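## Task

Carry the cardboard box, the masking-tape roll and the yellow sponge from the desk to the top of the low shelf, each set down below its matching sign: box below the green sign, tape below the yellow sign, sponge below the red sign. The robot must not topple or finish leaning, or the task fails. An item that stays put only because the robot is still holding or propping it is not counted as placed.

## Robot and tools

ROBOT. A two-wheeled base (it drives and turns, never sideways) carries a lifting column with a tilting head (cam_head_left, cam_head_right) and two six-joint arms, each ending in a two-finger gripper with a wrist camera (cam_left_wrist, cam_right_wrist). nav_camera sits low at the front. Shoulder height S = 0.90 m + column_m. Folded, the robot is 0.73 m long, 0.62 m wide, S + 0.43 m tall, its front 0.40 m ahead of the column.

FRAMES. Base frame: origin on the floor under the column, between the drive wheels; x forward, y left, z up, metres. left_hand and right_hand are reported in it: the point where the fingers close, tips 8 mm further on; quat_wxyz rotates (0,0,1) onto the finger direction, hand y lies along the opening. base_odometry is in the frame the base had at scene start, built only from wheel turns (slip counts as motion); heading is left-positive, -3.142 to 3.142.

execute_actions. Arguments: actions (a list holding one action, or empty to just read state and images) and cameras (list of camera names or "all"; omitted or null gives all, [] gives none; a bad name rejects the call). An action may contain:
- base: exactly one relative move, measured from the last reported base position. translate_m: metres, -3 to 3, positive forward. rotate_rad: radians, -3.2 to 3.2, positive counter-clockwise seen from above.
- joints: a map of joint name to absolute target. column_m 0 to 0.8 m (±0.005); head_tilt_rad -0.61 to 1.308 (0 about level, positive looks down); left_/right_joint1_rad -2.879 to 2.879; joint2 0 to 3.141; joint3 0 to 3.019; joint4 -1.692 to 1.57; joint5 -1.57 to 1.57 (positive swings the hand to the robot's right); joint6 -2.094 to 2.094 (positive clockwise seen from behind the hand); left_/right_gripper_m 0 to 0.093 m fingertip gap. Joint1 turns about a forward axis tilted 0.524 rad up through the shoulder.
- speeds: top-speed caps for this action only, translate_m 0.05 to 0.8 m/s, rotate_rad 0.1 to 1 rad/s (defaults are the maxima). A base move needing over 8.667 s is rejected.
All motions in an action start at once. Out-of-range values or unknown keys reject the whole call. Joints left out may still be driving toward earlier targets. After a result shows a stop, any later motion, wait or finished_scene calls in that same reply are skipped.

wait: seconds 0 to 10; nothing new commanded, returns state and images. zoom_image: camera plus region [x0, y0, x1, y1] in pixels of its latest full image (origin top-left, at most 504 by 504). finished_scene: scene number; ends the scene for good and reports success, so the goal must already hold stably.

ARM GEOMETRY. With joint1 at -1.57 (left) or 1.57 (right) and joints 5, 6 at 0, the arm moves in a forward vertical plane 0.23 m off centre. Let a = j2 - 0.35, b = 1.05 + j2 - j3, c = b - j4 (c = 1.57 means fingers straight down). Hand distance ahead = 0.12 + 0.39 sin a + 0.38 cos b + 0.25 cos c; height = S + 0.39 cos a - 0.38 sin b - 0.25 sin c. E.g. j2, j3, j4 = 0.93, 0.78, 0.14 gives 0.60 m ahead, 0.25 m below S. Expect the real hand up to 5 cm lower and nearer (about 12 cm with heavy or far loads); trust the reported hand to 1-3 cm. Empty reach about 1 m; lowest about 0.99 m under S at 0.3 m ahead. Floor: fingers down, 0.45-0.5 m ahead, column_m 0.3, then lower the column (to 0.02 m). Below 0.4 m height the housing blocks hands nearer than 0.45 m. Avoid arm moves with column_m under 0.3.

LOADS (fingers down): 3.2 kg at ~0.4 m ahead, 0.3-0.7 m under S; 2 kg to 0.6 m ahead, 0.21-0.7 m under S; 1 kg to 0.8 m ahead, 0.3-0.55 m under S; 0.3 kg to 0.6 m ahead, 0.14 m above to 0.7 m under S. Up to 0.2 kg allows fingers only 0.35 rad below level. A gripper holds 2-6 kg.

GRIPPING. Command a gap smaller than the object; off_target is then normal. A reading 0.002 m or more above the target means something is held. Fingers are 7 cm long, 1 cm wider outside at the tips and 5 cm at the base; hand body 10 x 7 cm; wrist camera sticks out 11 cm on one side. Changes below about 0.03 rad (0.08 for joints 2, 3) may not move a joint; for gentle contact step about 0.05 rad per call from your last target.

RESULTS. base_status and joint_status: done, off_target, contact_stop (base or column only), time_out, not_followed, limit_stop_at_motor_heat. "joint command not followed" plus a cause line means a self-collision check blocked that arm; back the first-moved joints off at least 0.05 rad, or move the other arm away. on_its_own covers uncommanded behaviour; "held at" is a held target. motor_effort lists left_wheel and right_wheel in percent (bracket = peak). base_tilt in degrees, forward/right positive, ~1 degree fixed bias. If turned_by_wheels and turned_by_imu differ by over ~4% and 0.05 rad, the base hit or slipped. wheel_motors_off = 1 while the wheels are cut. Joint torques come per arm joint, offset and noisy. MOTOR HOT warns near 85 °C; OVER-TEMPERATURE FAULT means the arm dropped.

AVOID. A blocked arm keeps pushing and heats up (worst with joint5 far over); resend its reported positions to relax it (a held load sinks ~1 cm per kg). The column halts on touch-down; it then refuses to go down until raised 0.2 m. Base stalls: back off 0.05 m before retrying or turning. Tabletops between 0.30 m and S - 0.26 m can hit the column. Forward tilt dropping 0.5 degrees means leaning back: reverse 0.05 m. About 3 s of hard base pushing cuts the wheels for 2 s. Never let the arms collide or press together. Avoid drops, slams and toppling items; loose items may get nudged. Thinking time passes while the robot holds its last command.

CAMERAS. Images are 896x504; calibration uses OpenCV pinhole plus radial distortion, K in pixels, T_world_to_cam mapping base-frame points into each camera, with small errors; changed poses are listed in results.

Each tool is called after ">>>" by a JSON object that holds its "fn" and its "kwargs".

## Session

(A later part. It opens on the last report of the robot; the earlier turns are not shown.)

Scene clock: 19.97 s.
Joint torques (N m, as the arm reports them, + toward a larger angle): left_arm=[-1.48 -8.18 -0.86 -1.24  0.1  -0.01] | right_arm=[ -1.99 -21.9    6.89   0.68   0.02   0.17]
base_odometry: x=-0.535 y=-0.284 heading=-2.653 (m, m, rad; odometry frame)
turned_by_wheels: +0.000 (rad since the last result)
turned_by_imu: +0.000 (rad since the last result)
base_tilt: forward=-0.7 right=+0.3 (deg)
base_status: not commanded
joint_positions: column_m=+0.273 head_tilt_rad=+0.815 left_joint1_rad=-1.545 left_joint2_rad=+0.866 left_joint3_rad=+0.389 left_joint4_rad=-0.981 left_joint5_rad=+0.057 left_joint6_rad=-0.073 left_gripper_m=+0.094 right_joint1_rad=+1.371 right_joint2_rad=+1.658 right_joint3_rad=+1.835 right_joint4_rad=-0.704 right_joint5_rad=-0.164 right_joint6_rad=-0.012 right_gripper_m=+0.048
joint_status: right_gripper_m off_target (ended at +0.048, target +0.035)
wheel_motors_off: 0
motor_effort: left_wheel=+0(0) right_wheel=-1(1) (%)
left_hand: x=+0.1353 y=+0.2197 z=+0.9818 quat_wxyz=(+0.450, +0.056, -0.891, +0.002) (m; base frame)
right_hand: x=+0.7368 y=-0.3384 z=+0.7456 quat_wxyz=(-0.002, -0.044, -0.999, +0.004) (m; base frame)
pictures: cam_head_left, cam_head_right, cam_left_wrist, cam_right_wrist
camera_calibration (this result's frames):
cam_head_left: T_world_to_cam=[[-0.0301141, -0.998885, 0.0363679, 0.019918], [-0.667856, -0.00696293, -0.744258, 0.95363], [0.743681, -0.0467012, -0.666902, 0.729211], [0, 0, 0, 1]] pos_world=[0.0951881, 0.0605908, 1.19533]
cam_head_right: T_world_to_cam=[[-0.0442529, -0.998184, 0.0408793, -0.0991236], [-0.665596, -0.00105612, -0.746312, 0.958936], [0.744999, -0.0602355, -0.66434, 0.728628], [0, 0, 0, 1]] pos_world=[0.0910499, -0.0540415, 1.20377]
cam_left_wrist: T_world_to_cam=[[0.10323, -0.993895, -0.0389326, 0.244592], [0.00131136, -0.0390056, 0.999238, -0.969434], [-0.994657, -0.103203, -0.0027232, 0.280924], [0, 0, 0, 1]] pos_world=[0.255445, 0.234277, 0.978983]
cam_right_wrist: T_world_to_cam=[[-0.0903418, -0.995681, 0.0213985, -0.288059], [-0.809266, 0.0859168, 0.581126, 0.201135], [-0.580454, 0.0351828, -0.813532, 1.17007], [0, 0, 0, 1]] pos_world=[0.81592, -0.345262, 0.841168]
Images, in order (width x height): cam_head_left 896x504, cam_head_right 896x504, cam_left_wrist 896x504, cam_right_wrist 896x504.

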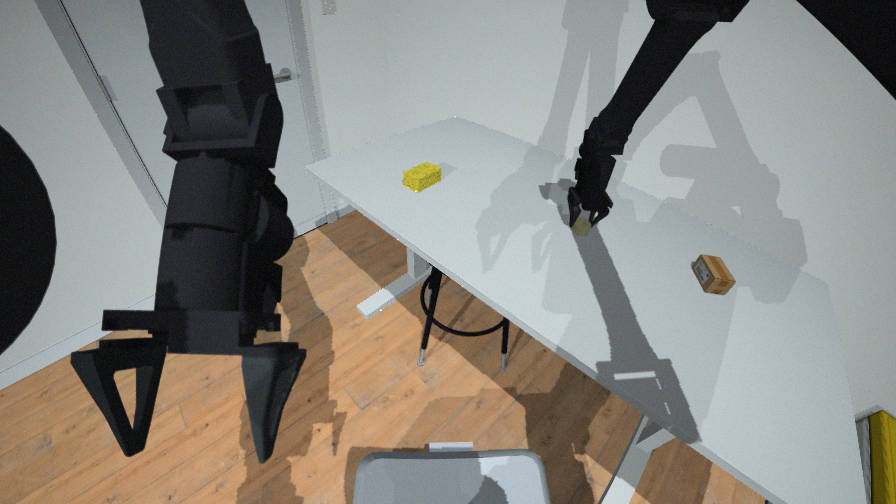

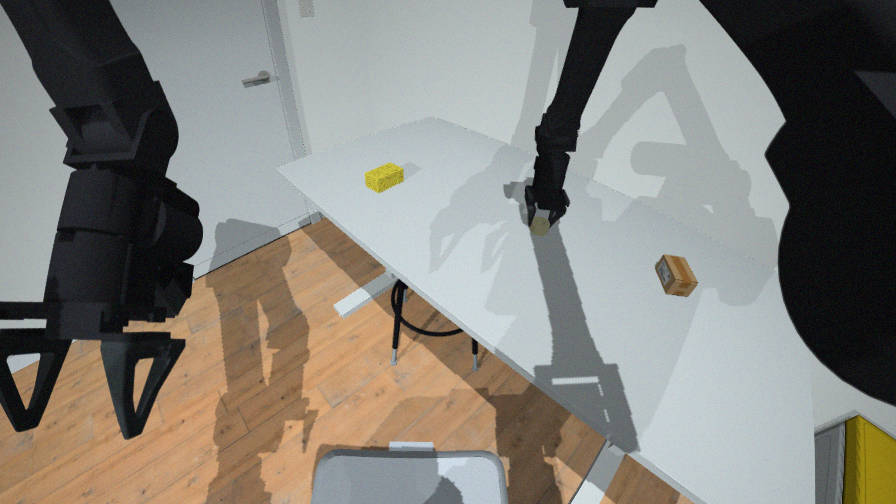

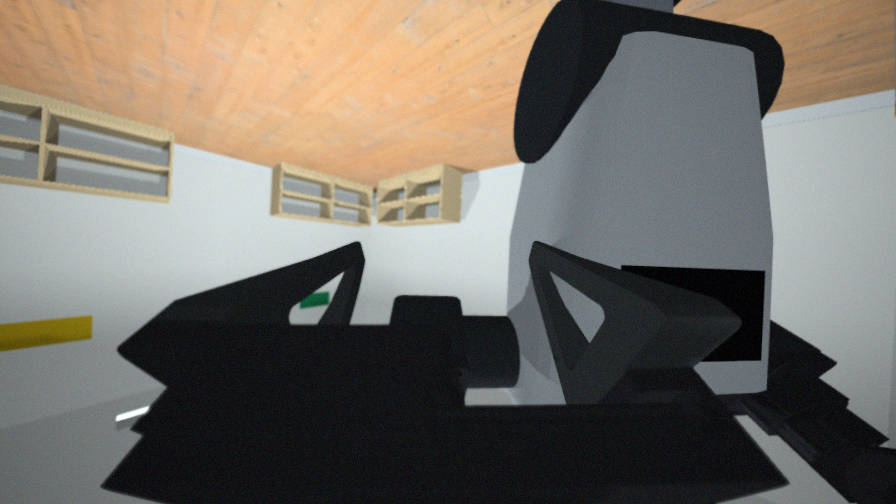

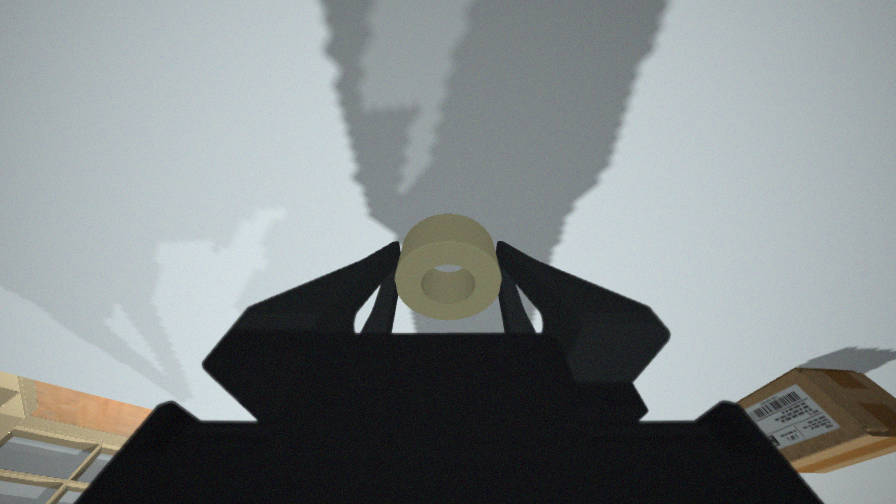

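>>> {"fn": "execute_actions", "kwargs": {"actions": [{"base": {"rotate_rad": 2.315}, "joints": {"column_m": 0.335, "head_tilt_rad": 0.6}}], "cameras": ["cam_right_wrist", "cam_head_right", "cam_head_left", "nav_camera"]}}

Scene clock: 26.53 s.
Joint torques (N m, as the arm reports them, + toward a larger angle): left_arm=[-1.6  -7.08 -0.57 -1.29  0.05  0.01] | right_arm=[ -2.25 -21.9    6.84   0.73   0.     0.12]
base_odometry: x=-0.535 y=-0.284 heading=-0.340 (m, m, rad; odometry frame)
turned_by_wheels: +2.314 (rad since the last result)
turned_by_imu: +2.275 (rad since the last result)
base_tilt: forward=-0.6 right=+0.4 (deg)
base_status: done
joint_positions: column_m=+0.335 head_tilt_rad=+0.617 left_joint1_rad=-1.545 left_joint2_rad=+0.866 left_joint3_rad=+0.389 left_joint4_rad=-0.981 left_joint5_rad=+0.057 left_joint6_rad=-0.073 left_gripper_m=+0.094 right_joint1_rad=+1.380 right_joint2_rad=+1.660 right_joint3_rad=+1.835 right_joint4_rad=-0.704 right_joint5_rad=-0.164 right_joint6_rad=-0.012 right_gripper_m=+0.048
joint_status: all done
wheel_motors_off: 0
motor_effort: left_wheel=-5(57) right_wheel=+6(49) (%)
left_hand: x=+0.1353 y=+0.2197 z=+1.0437 quat_wxyz=(+0.450, +0.056, -0.891, +0.002) (m; base frame)
right_hand: x=+0.7363 y=-0.3324 z=+0.8053 quat_wxyz=(-0.001, -0.042, -0.999, +0.000) (m; base frame)
pictures: cam_head_left, cam_head_right, cam_right_wrist, nav_camera
camera_calibration (this result's frames):
cam_head_left: T_world_to_cam=[[-0.0366703, -0.998885, 0.0297452, 0.0267432], [-0.508677, -0.00696293, -0.860929, 1.14585], [0.860176, -0.0467012, -0.507854, 0.55457], [0, 0, 0, 1]] pos_world=[0.106819, 0.0605908, 1.26734]
cam_head_right: T_world_to_cam=[[-0.0514197, -0.998184, 0.0313919, -0.0887631], [-0.506057, -0.00105612, -0.862499, 1.15062], [0.860966, -0.0602355, -0.505084, 0.553579], [0, 0, 0, 1]] pos_world=[0.101104, -0.0540415, 1.2748]
cam_right_wrist: T_world_to_cam=[[-0.0863158, -0.996172, 0.0138084, -0.280411], [-0.808286, 0.0781253, 0.583583, 0.16024], [-0.582428, 0.0392114, -0.811936, 1.21959], [0, 0, 0, 1]] pos_world=[0.815637, -0.339678, 0.900584]
Images, in order (width x height): cam_head_left 896x504, cam_head_right 896x504, cam_right_wrist 896x504, nav_camera 896x504.

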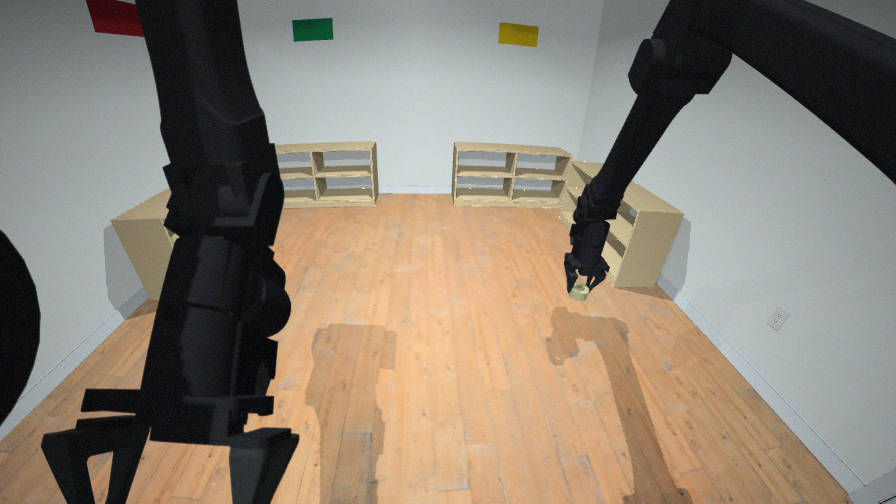

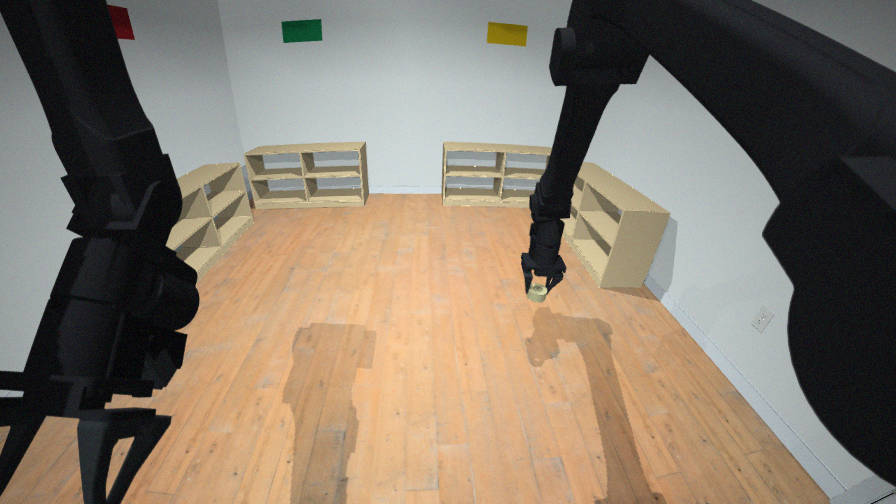

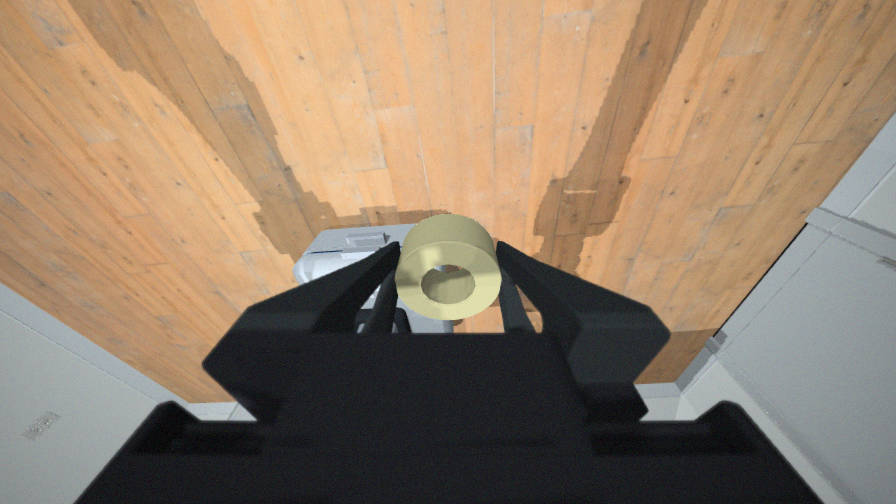

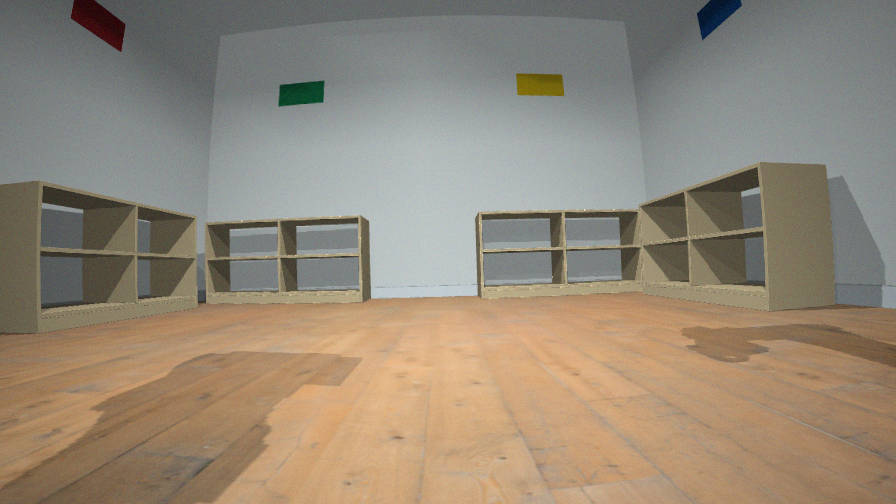

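>>> {"fn": "zoom_image", "kwargs": {"camera": "nav_camera", "region": [340, 195, 592, 315]}}

>>> {"fn": "zoom_image", "kwargs": {"camera": "cam_head_right", "region": [340, 130, 592, 230]}}

Region (340, 195, 592, 315) of nav_camera's 896x504 image, scaled by 2.000, with more detail than that image has; it fills the top 240 rows of this view, and the rest is white.

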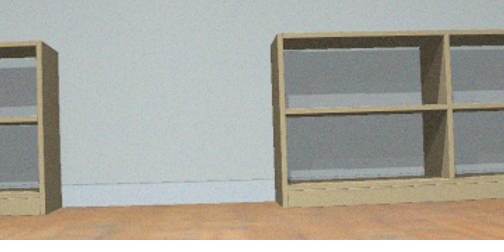

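Region (340, 130, 592, 230) of cam_head_right's 896x504 image, scaled by 2.000, with more detail than that image has; it fills the top 200 rows of this view, and the rest is white.

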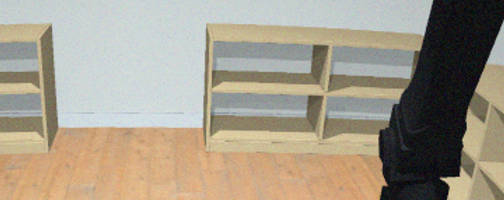

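>>> {"fn": "execute_actions", "kwargs": {"actions": [{"base": {"translate_m": 2.64}, "joints": {"column_m": 0.19, "head_tilt_rad": 0.85, "right_joint1_rad": 1.19, "right_joint4_rad": -0.723, "right_joint5_rad": -0.327, "right_joint6_rad": -1.23}}], "cameras": ["cam_right_wrist", "cam_head_right", "cam_head_left", "nav_camera"]}}

Scene clock: 35.10 s.
Joint torques (N m, as the arm reports them, + toward a larger angle): left_arm=[-1.83 -7.43 -0.87 -1.24  0.03  0.03] | right_arm=[ -4.63 -22.01   6.77   0.24  -0.17  -0.07]
base_odometry: x=+1.954 y=-1.163 heading=-0.339 (m, m, rad; odometry frame)
turned_by_wheels: +0.001 (rad since the last result)
turned_by_imu: +0.002 (rad since the last result)
base_tilt: forward=-0.7 right=+0.3 (deg)
base_status: done
joint_positions: column_m=+0.190 head_tilt_rad=+0.852 left_joint1_rad=-1.545 left_joint2_rad=+0.866 left_joint3_rad=+0.390 left_joint4_rad=-0.981 left_joint5_rad=+0.057 left_joint6_rad=-0.073 left_gripper_m=+0.094 right_joint1_rad=+1.183 right_joint2_rad=+1.661 right_joint3_rad=+1.835 right_joint4_rad=-0.714 right_joint5_rad=-0.325 right_joint6_rad=-1.217 right_gripper_m=+0.048
joint_status: all done
wheel_motors_off: 0
motor_effort: left_wheel=+0(48) right_wheel=-1(63) (%)
left_hand: x=+0.1360 y=+0.2197 z=+0.8986 quat_wxyz=(+0.450, +0.056, -0.891, +0.002) (m; base frame)
right_hand: x=+0.7216 y=-0.4402 z=+0.6873 quat_wxyz=(-0.003, +0.489, -0.872, +0.008) (m; base frame)
pictures: cam_head_left, cam_head_right, cam_right_wrist, nav_camera
camera_calibration (this result's frames):
cam_head_left: T_world_to_cam=[[-0.028745, -0.998885, 0.0374594, 0.0215852], [-0.694992, -0.00696293, -0.718984, 0.863475], [0.718443, -0.0467012, -0.694017, 0.706993], [0, 0, 0, 1]] pos_world=[0.0927952, 0.0605908, 1.11068]
cam_head_right: T_world_to_cam=[[-0.0427067, -0.998184, 0.042492, -0.0977036], [-0.692809, -0.00105612, -0.72112, 0.868711], [0.719855, -0.0602355, -0.691506, 0.706678], [0, 0, 0, 1]] pos_world=[0.0889728, -0.0540415, 1.11927]
cam_right_wrist: T_world_to_cam=[[0.851059, -0.524151, 0.031048, -0.867923], [-0.440085, -0.679811, 0.58667, -0.375859], [-0.286397, -0.512955, -0.809231, 0.660955], [0, 0, 0, 1]] pos_world=[0.76254, -0.371396, 0.782318]
Images, in order (width x height): cam_head_left 896x504, cam_head_right 896x504, cam_right_wrist 896x504, nav_camera 896x504.

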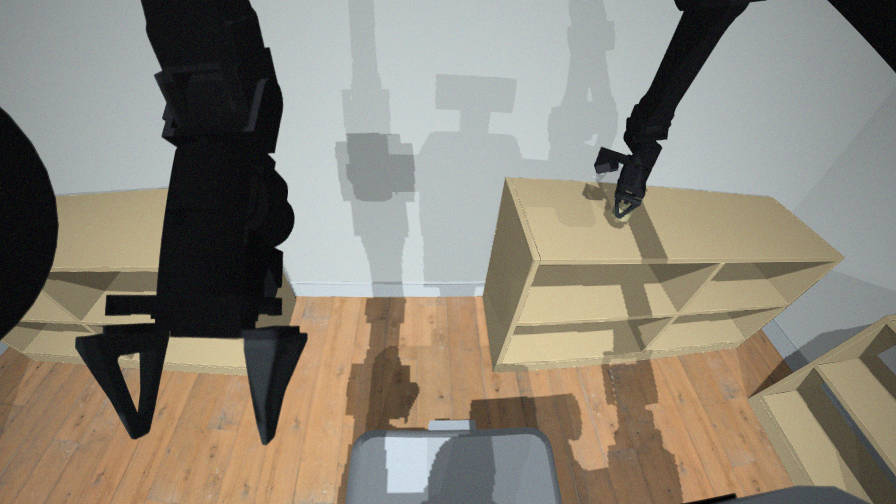

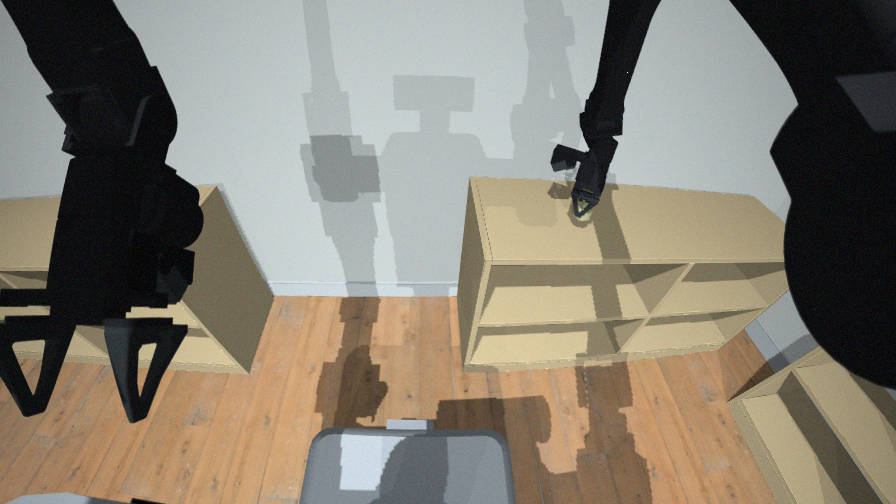

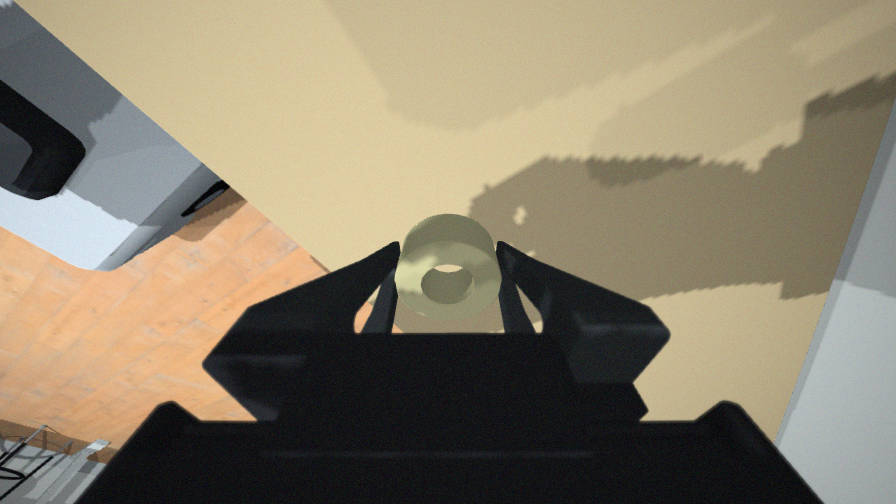

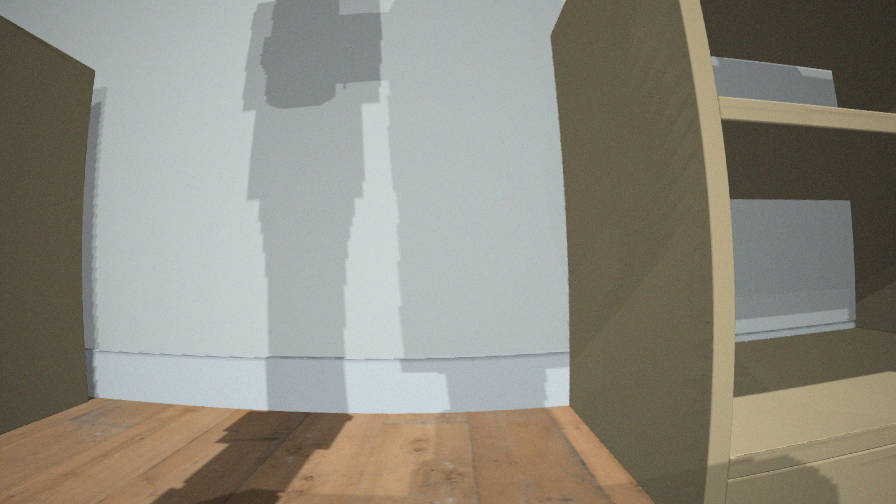

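>>> {"fn": "execute_actions", "kwargs": {"actions": [{"base": {"translate_m": 0.035}, "joints": {"column_m": 0.144}}], "cameras": ["cam_right_wrist", "cam_head_right"]}}

Scene clock: 36.67 s.
Joint torques (N m, as the arm reports them, + toward a larger angle): left_arm=[-1.08 -6.95 -0.98 -1.31  0.04 -0.01] | right_arm=[ -4.34 -21.2    6.88   0.18  -0.13  -0.07]
base_odometry: x=+1.987 y=-1.175 heading=-0.339 (m, m, rad; odometry frame)
turned_by_wheels: +0.000 (rad since the last result)
turned_by_imu: +0.000 (rad since the last result)
base_tilt: forward=-0.7 right=+0.3 (deg)
base_status: done
joint_positions: column_m=+0.144 head_tilt_rad=+0.852 left_joint1_rad=-1.545 left_joint2_rad=+0.866 left_joint3_rad=+0.391 left_joint4_rad=-0.981 left_joint5_rad=+0.057 left_joint6_rad=-0.073 left_gripper_m=+0.094 right_joint1_rad=+1.184 right_joint2_rad=+1.661 right_joint3_rad=+1.835 right_joint4_rad=-0.715 right_joint5_rad=-0.325 right_joint6_rad=-1.217 right_gripper_m=+0.048
joint_status: all done
wheel_motors_off: 0
motor_effort: left_wheel=+0(29) right_wheel=+0(35) (%)
left_hand: x=+0.1368 y=+0.2197 z=+0.8523 quat_wxyz=(+0.449, +0.056, -0.892, +0.002) (m; base frame)
right_hand: x=+0.7217 y=-0.4400 z=+0.6414 quat_wxyz=(-0.004, +0.489, -0.872, +0.008) (m; base frame)
pictures: cam_head_right, cam_right_wrist
camera_calibration (this result's frames):
cam_head_right: T_world_to_cam=[[-0.0427022, -0.998184, 0.0424965, -0.095754], [-0.692886, -0.00105612, -0.721046, 0.835454], [0.719781, -0.0602355, -0.691582, 0.674953], [0, 0, 0, 1]] pos_world=[0.0889668, -0.0540415, 1.07326]
cam_right_wrist: T_world_to_cam=[[0.851159, -0.523999, 0.0308749, -0.866381], [-0.439955, -0.680089, 0.586446, -0.348704], [-0.286299, -0.512742, -0.8094, 0.624052], [0, 0, 0, 1]] pos_world=[0.76268, -0.371154, 0.736353]
Images, in order (width x height): cam_head_right 896x504, cam_right_wrist 896x504.

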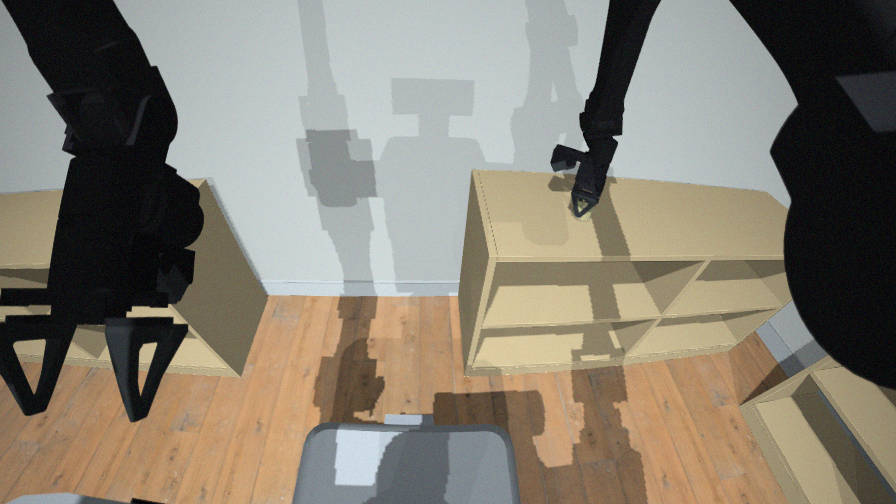

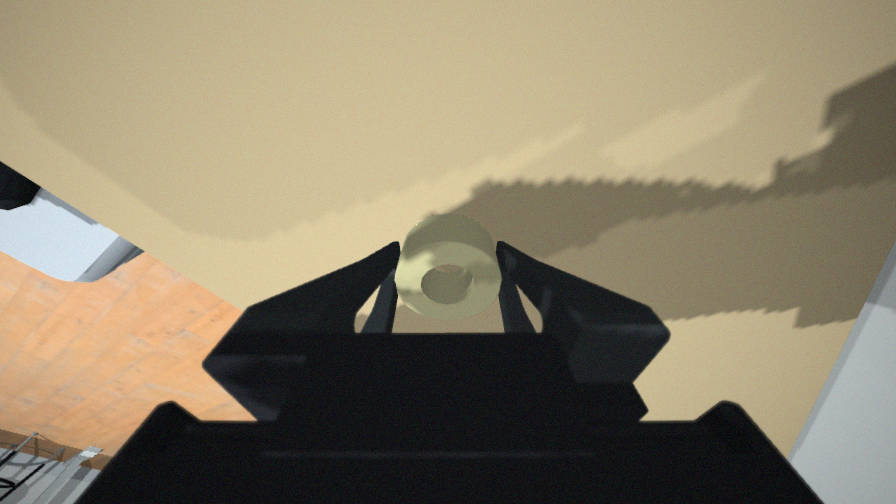

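>>> {"fn": "execute_actions", "kwargs": {"actions": [{"joints": {"right_gripper_m": 0.085}}], "cameras": ["cam_right_wrist", "cam_head_right", "cam_left_wrist"]}}

Scene clock: 37.60 s.
Joint torques (N m, as the arm reports them, + toward a larger angle): left_arm=[-1.88 -7.54 -0.77 -1.47  0.08  0.01] | right_arm=[ -5.31 -21.24   6.88   0.31  -0.13  -0.09]
base_odometry: x=+1.987 y=-1.175 heading=-0.339 (m, m, rad; odometry frame)
turned_by_wheels: +0.000 (rad since the last result)
turned_by_imu: +0.000 (rad since the last result)
base_tilt: forward=-0.6 right=+0.3 (deg)
base_status: not commanded
joint_positions: column_m=+0.144 head_tilt_rad=+0.852 left_joint1_rad=-1.545 left_joint2_rad=+0.866 left_joint3_rad=+0.391 left_joint4_rad=-0.981 left_joint5_rad=+0.057 left_joint6_rad=-0.073 left_gripper_m=+0.094 right_joint1_rad=+1.184 right_joint2_rad=+1.661 right_joint3_rad=+1.835 right_joint4_rad=-0.715 right_joint5_rad=-0.325 right_joint6_rad=-1.217 right_gripper_m=+0.085
joint_status: all done
wheel_motors_off: 0
motor_effort: left_wheel=+1(0) right_wheel=+1(0) (%)
left_hand: x=+0.1368 y=+0.2197 z=+0.8523 quat_wxyz=(+0.449, +0.056, -0.892, +0.002) (m; base frame)
right_hand: x=+0.7217 y=-0.4400 z=+0.6414 quat_wxyz=(-0.004, +0.489, -0.872, +0.008) (m; base frame)
pictures: cam_head_right, cam_left_wrist, cam_right_wrist
camera_calibration (this result's frames):
cam_head_right: T_world_to_cam=[[-0.0427022, -0.998184, 0.0424965, -0.095754], [-0.692886, -0.00105612, -0.721046, 0.835454], [0.719781, -0.0602355, -0.691583, 0.674953], [0, 0, 0, 1]] pos_world=[0.0889668, -0.0540415, 1.07326]
cam_left_wrist: T_world_to_cam=[[0.103275, -0.9939, -0.038691, 0.239222], [-0.00135837, -0.0390399, 0.999237, -0.839652], [-0.994652, -0.103143, -0.00538192, 0.284227], [0, 0, 0, 1]] pos_world=[0.256861, 0.234299, 0.849797]
cam_right_wrist: T_world_to_cam=[[0.851159, -0.523999, 0.0308749, -0.866381], [-0.439955, -0.680089, 0.586446, -0.348704], [-0.286299, -0.512742, -0.8094, 0.624052], [0, 0, 0, 1]] pos_world=[0.76268, -0.371154, 0.736353]
Images, in order (width x height): cam_head_right 896x504, cam_left_wrist 896x504, cam_right_wrist 896x504.

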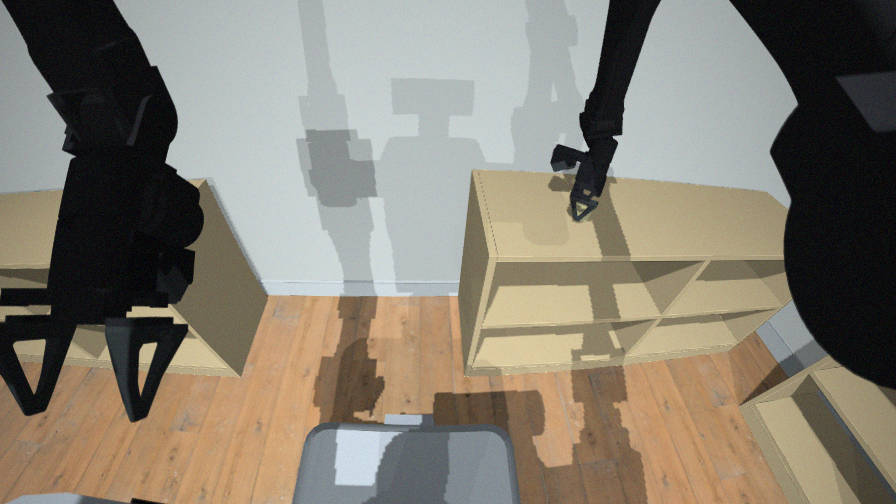

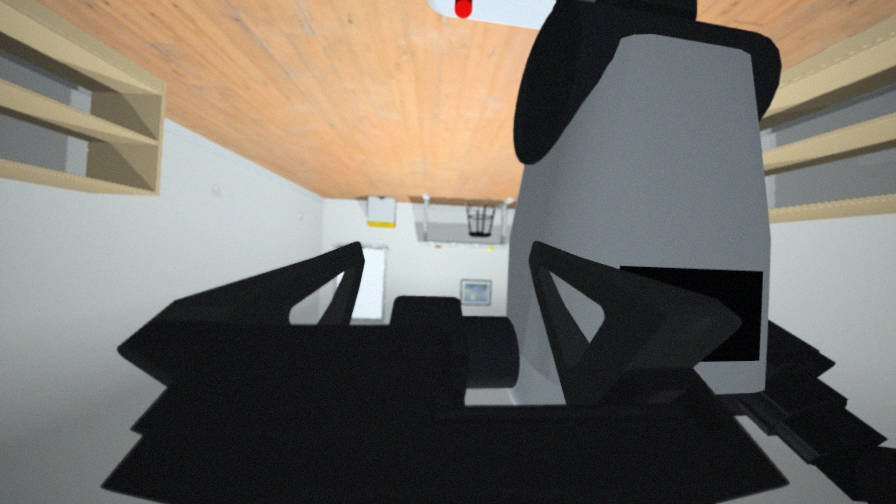

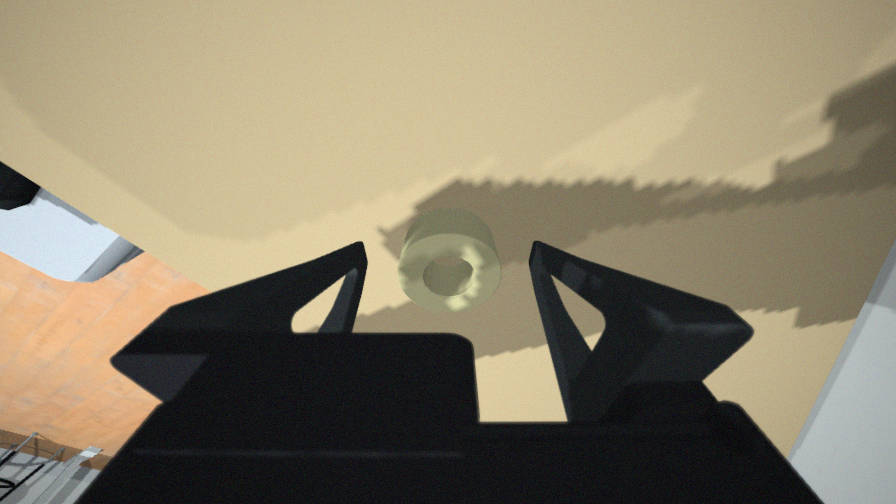

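>>> {"fn": "execute_actions", "kwargs": {"actions": [{"base": {"rotate_rad": -3.089}, "joints": {"column_m": 0.36, "head_tilt_rad": 0.5}}]}}

Scene clock: 45.50 s.
Joint torques (N m, as the arm reports them, + toward a larger angle): left_arm=[-1.86 -7.69 -0.7  -1.5   0.07  0.03] | right_arm=[ -4.96 -20.86   6.6    0.3   -0.12  -0.09]
base_odometry: x=+1.988 y=-1.175 heading=+2.857 (m, m, rad; odometry frame)
turned_by_wheels: -3.088 (rad since the last result)
turned_by_imu: -3.042 (rad since the last result)
base_tilt: forward=-0.7 right=+0.3 (deg)
base_status: done
joint_positions: column_m=+0.360 head_tilt_rad=+0.518 left_joint1_rad=-1.545 left_joint2_rad=+0.866 left_joint3_rad=+0.391 left_joint4_rad=-0.981 left_joint5_rad=+0.057 left_joint6_rad=-0.073 left_gripper_m=+0.094 right_joint1_rad=+1.185 right_joint2_rad=+1.661 right_joint3_rad=+1.835 right_joint4_rad=-0.715 right_joint5_rad=-0.326 right_joint6_rad=-1.217 right_gripper_m=+0.085
joint_status: all done
wheel_motors_off: 0
motor_effort: left_wheel=+5(38) right_wheel=-7(72) (%)
left_hand: x=+0.1368 y=+0.2197 z=+1.0682 quat_wxyz=(+0.449, +0.056, -0.892, +0.002) (m; base frame)
right_hand: x=+0.7217 y=-0.4392 z=+0.8569 quat_wxyz=(-0.004, +0.489, -0.872, +0.007) (m; base frame)
pictures: cam_head_left, cam_head_right, cam_left_wrist, cam_right_wrist, nav_camera
camera_calibration (this result's frames):
cam_head_left: T_world_to_cam=[[-0.0394396, -0.998885, 0.0259616, 0.0312297], [-0.420783, -0.00696293, -0.907135, 1.22519], [0.906304, -0.0467012, -0.420039, 0.446778], [0, 0, 0, 1]] pos_world=[0.111853, 0.0605908, 1.29826]
cam_head_right: T_world_to_cam=[[-0.0542796, -0.998184, 0.0261374, -0.0823334], [-0.41802, -0.00105612, -0.908437, 1.22963], [0.906815, -0.0602355, -0.417204, 0.445645], [0, 0, 0, 1]] pos_world=[0.105426, -0.0540415, 1.30512]
cam_left_wrist: T_world_to_cam=[[0.103275, -0.9939, -0.038691, 0.247577], [-0.00135837, -0.0390399, 0.999237, -1.05543], [-0.994652, -0.103143, -0.00538192, 0.28539], [0, 0, 0, 1]] pos_world=[0.256861, 0.234299, 1.06574]
cam_right_wrist: T_world_to_cam=[[0.851405, -0.523656, 0.0298843, -0.871772], [-0.439483, -0.681131, 0.58559, -0.474629], [-0.286293, -0.511708, -0.810056, 0.799887], [0, 0, 0, 1]] pos_world=[0.762642, -0.370484, 0.951944]
Images, in order (width x height): cam_head_left 896x504, cam_head_right 896x504, cam_left_wrist 896x504, cam_right_wrist 896x504, nav_camera 896x504.

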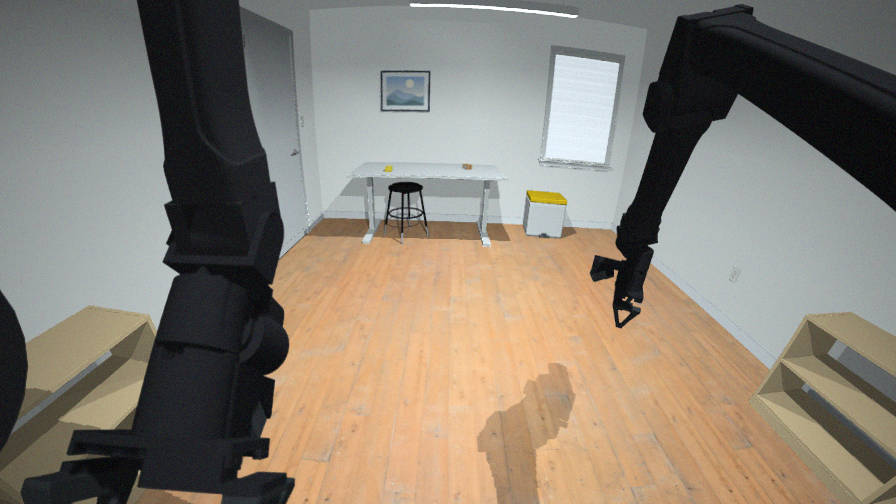

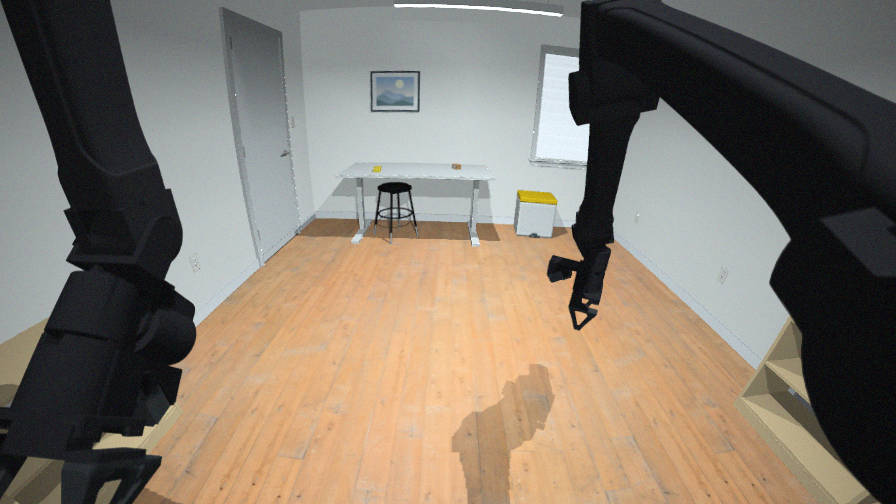

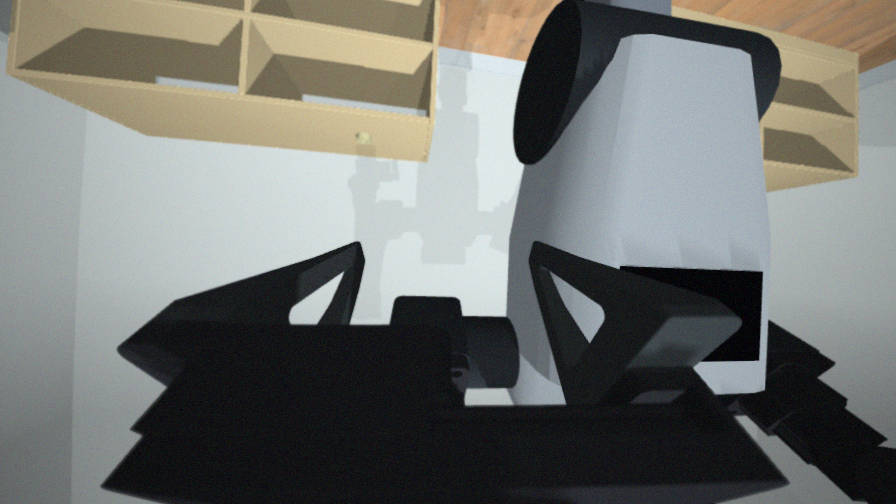

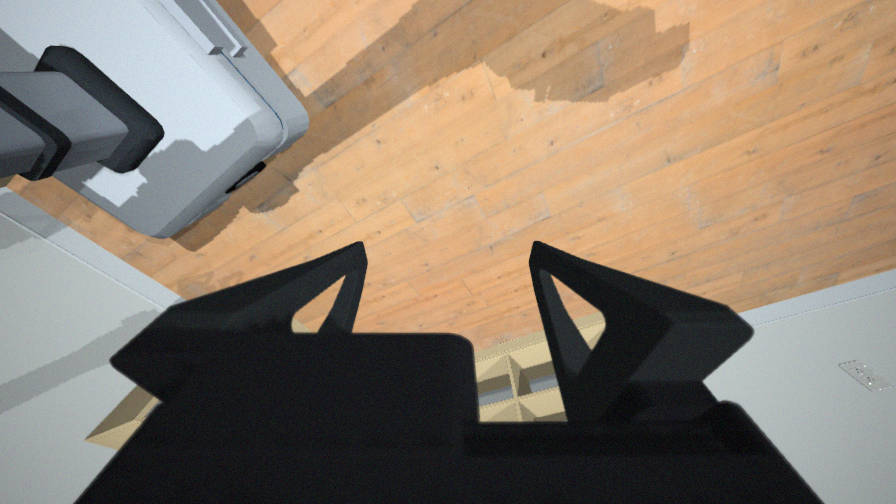

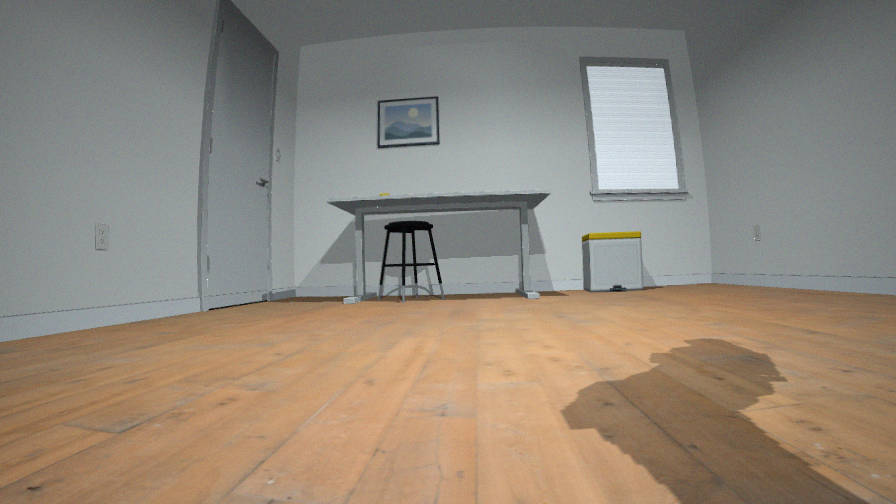

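>>> {"fn": "zoom_image", "kwargs": {"camera": "cam_head_right", "region": [330, 150, 510, 260]}}

>>> {"fn": "zoom_image", "kwargs": {"camera": "cam_head_left", "region": [340, 150, 520, 260]}}

Region (330, 150, 510, 260) of cam_head_right's 896x504 image, scaled by 2.800, with more detail than that image has.

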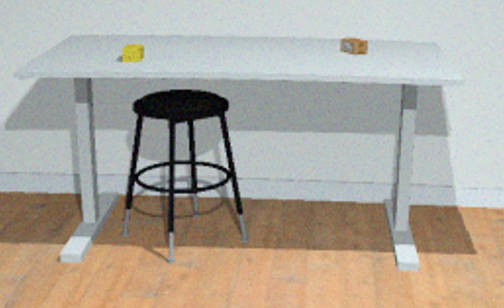

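Region (340, 150, 520, 260) of cam_head_left's 896x504 image, scaled by 2.800, with more detail than that image has.

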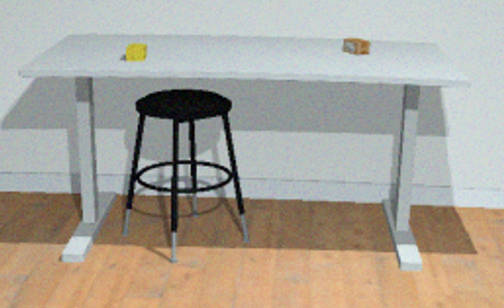

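>>> {"fn": "execute_actions", "kwargs": {"actions": [{"base": {"translate_m": 2.716}, "joints": {"column_m": 0.345, "head_tilt_rad": 0.9, "right_joint1_rad": 1.393, "right_joint2_rad": 1.727, "right_joint3_rad": 2.018, "right_joint4_rad": -0.83, "right_joint5_rad": -0.158, "right_joint6_rad": -0.60, "right_gripper_m": 0.093, "left_joint1_rad": -1.077, "left_joint2_rad": 1.597, "left_joint3_rad": 1.41, "left_joint4_rad": -0.39, "left_joint5_rad": 0.429, "left_joint6_rad": 0.265, "left_gripper_m": 0.093}}]}}

Scene clock: 52.93 s.
Joint torques (N m, as the arm reports them, + toward a larger angle): left_arm=[  5.05 -19.18   3.75   1.26   0.16   0.06] | right_arm=[ -3.32 -23.57   9.65   0.14   0.02   0.15]
base_odometry: x=-0.619 y=-0.410 heading=+2.856 (m, m, rad; odometry frame)
turned_by_wheels: -0.001 (rad since the last result)
turned_by_imu: +0.000 (rad since the last result)
base_tilt: forward=-0.5 right=+0.2 (deg)
base_status: done
joint_positions: column_m=+0.345 head_tilt_rad=+0.901 left_joint1_rad=-1.067 left_joint2_rad=+1.600 left_joint3_rad=+1.404 left_joint4_rad=-0.401 left_joint5_rad=+0.426 left_joint6_rad=+0.258 left_gripper_m=+0.093 right_joint1_rad=+1.392 right_joint2_rad=+1.737 right_joint3_rad=+1.989 right_joint4_rad=-0.820 right_joint5_rad=-0.160 right_joint6_rad=-0.613 right_gripper_m=+0.093
joint_status: all done
wheel_motors_off: 0
motor_effort: left_wheel=-1(51) right_wheel=+1(68) (%)
left_hand: x=+0.5710 y=+0.4841 z=+0.8173 quat_wxyz=(+0.007, +0.009, -1.000, -0.001) (m; base frame)
right_hand: x=+0.7551 y=-0.3282 z=+0.8056 quat_wxyz=(+0.017, +0.255, -0.967, -0.009) (m; base frame)
pictures: cam_head_left, cam_head_right, cam_left_wrist, cam_right_wrist, nav_camera
camera_calibration (this result's frames):
cam_head_left: T_world_to_cam=[[-0.0268556, -0.998885, 0.0388363, 0.0138516], [-0.729728, -0.00696293, -0.683702, 0.9297], [0.68321, -0.0467012, -0.728727, 0.862532], [0, 0, 0, 1]] pos_world=[0.089509, 0.0605908, 1.26365]
cam_head_right: T_world_to_cam=[[-0.0405512, -0.998184, 0.0445538, -0.107142], [-0.727653, -0.00105612, -0.685944, 0.935412], [0.684745, -0.0602355, -0.726289, 0.861919], [0, 0, 0, 1]] pos_world=[0.0861164, -0.0540415, 1.27242]
cam_left_wrist: T_world_to_cam=[[0.01235, -0.999916, 0.00395259, 0.475736], [-0.796529, -0.00744822, 0.604555, -0.0325036], [-0.604474, -0.0106146, -0.796554, 1.12224], [0, 0, 0, 1]] pos_world=[0.646602, 0.487366, 0.911697]
cam_right_wrist: T_world_to_cam=[[0.491558, -0.870756, -0.0124277, -0.648638], [-0.68751, -0.396792, 0.608182, -0.0919093], [-0.53451, -0.290413, -0.7937, 1.07158], [0, 0, 0, 1]] pos_world=[0.828423, -0.290075, 0.898347]
Images, in order (width x height): cam_head_left 896x504, cam_head_right 896x504, cam_left_wrist 896x504, cam_right_wrist 896x504, nav_camera 896x504.

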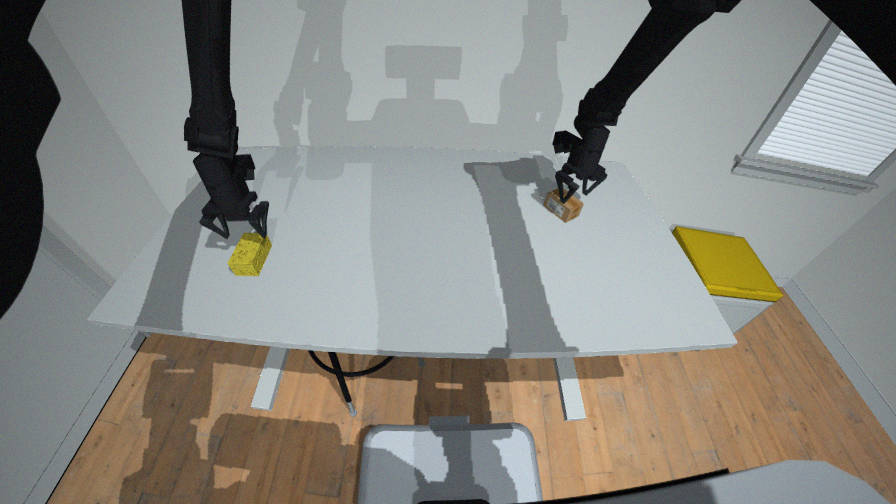

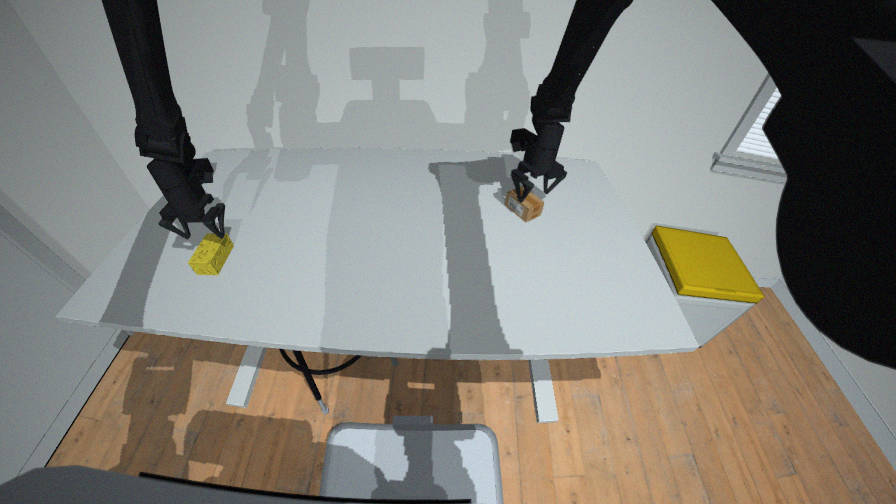

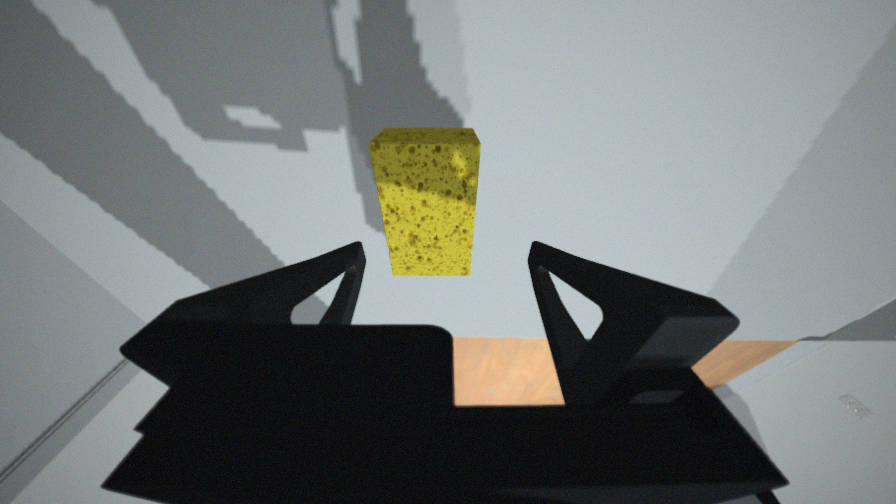

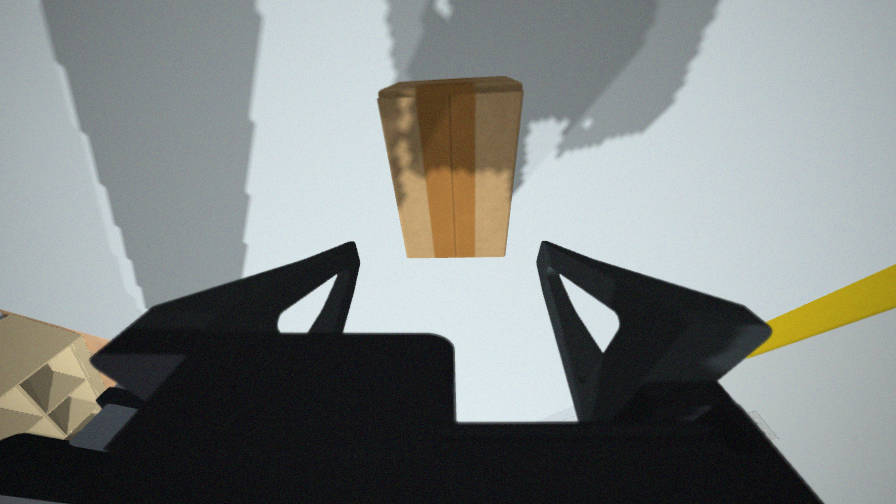

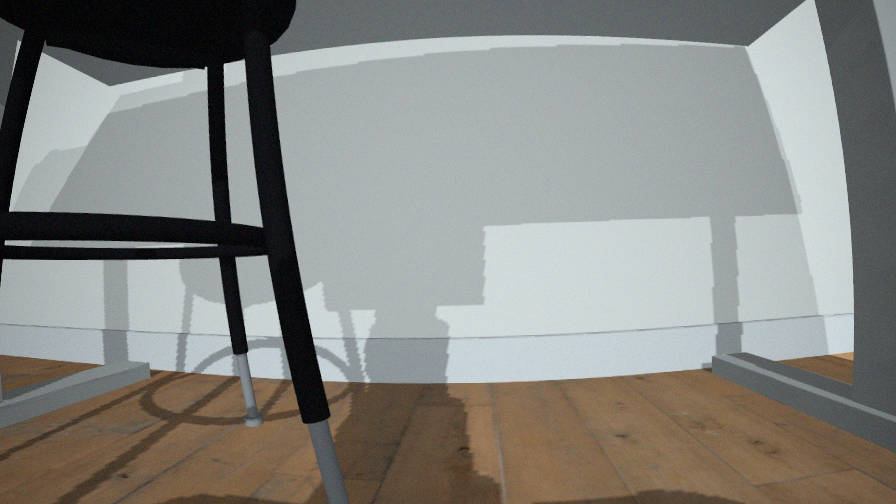

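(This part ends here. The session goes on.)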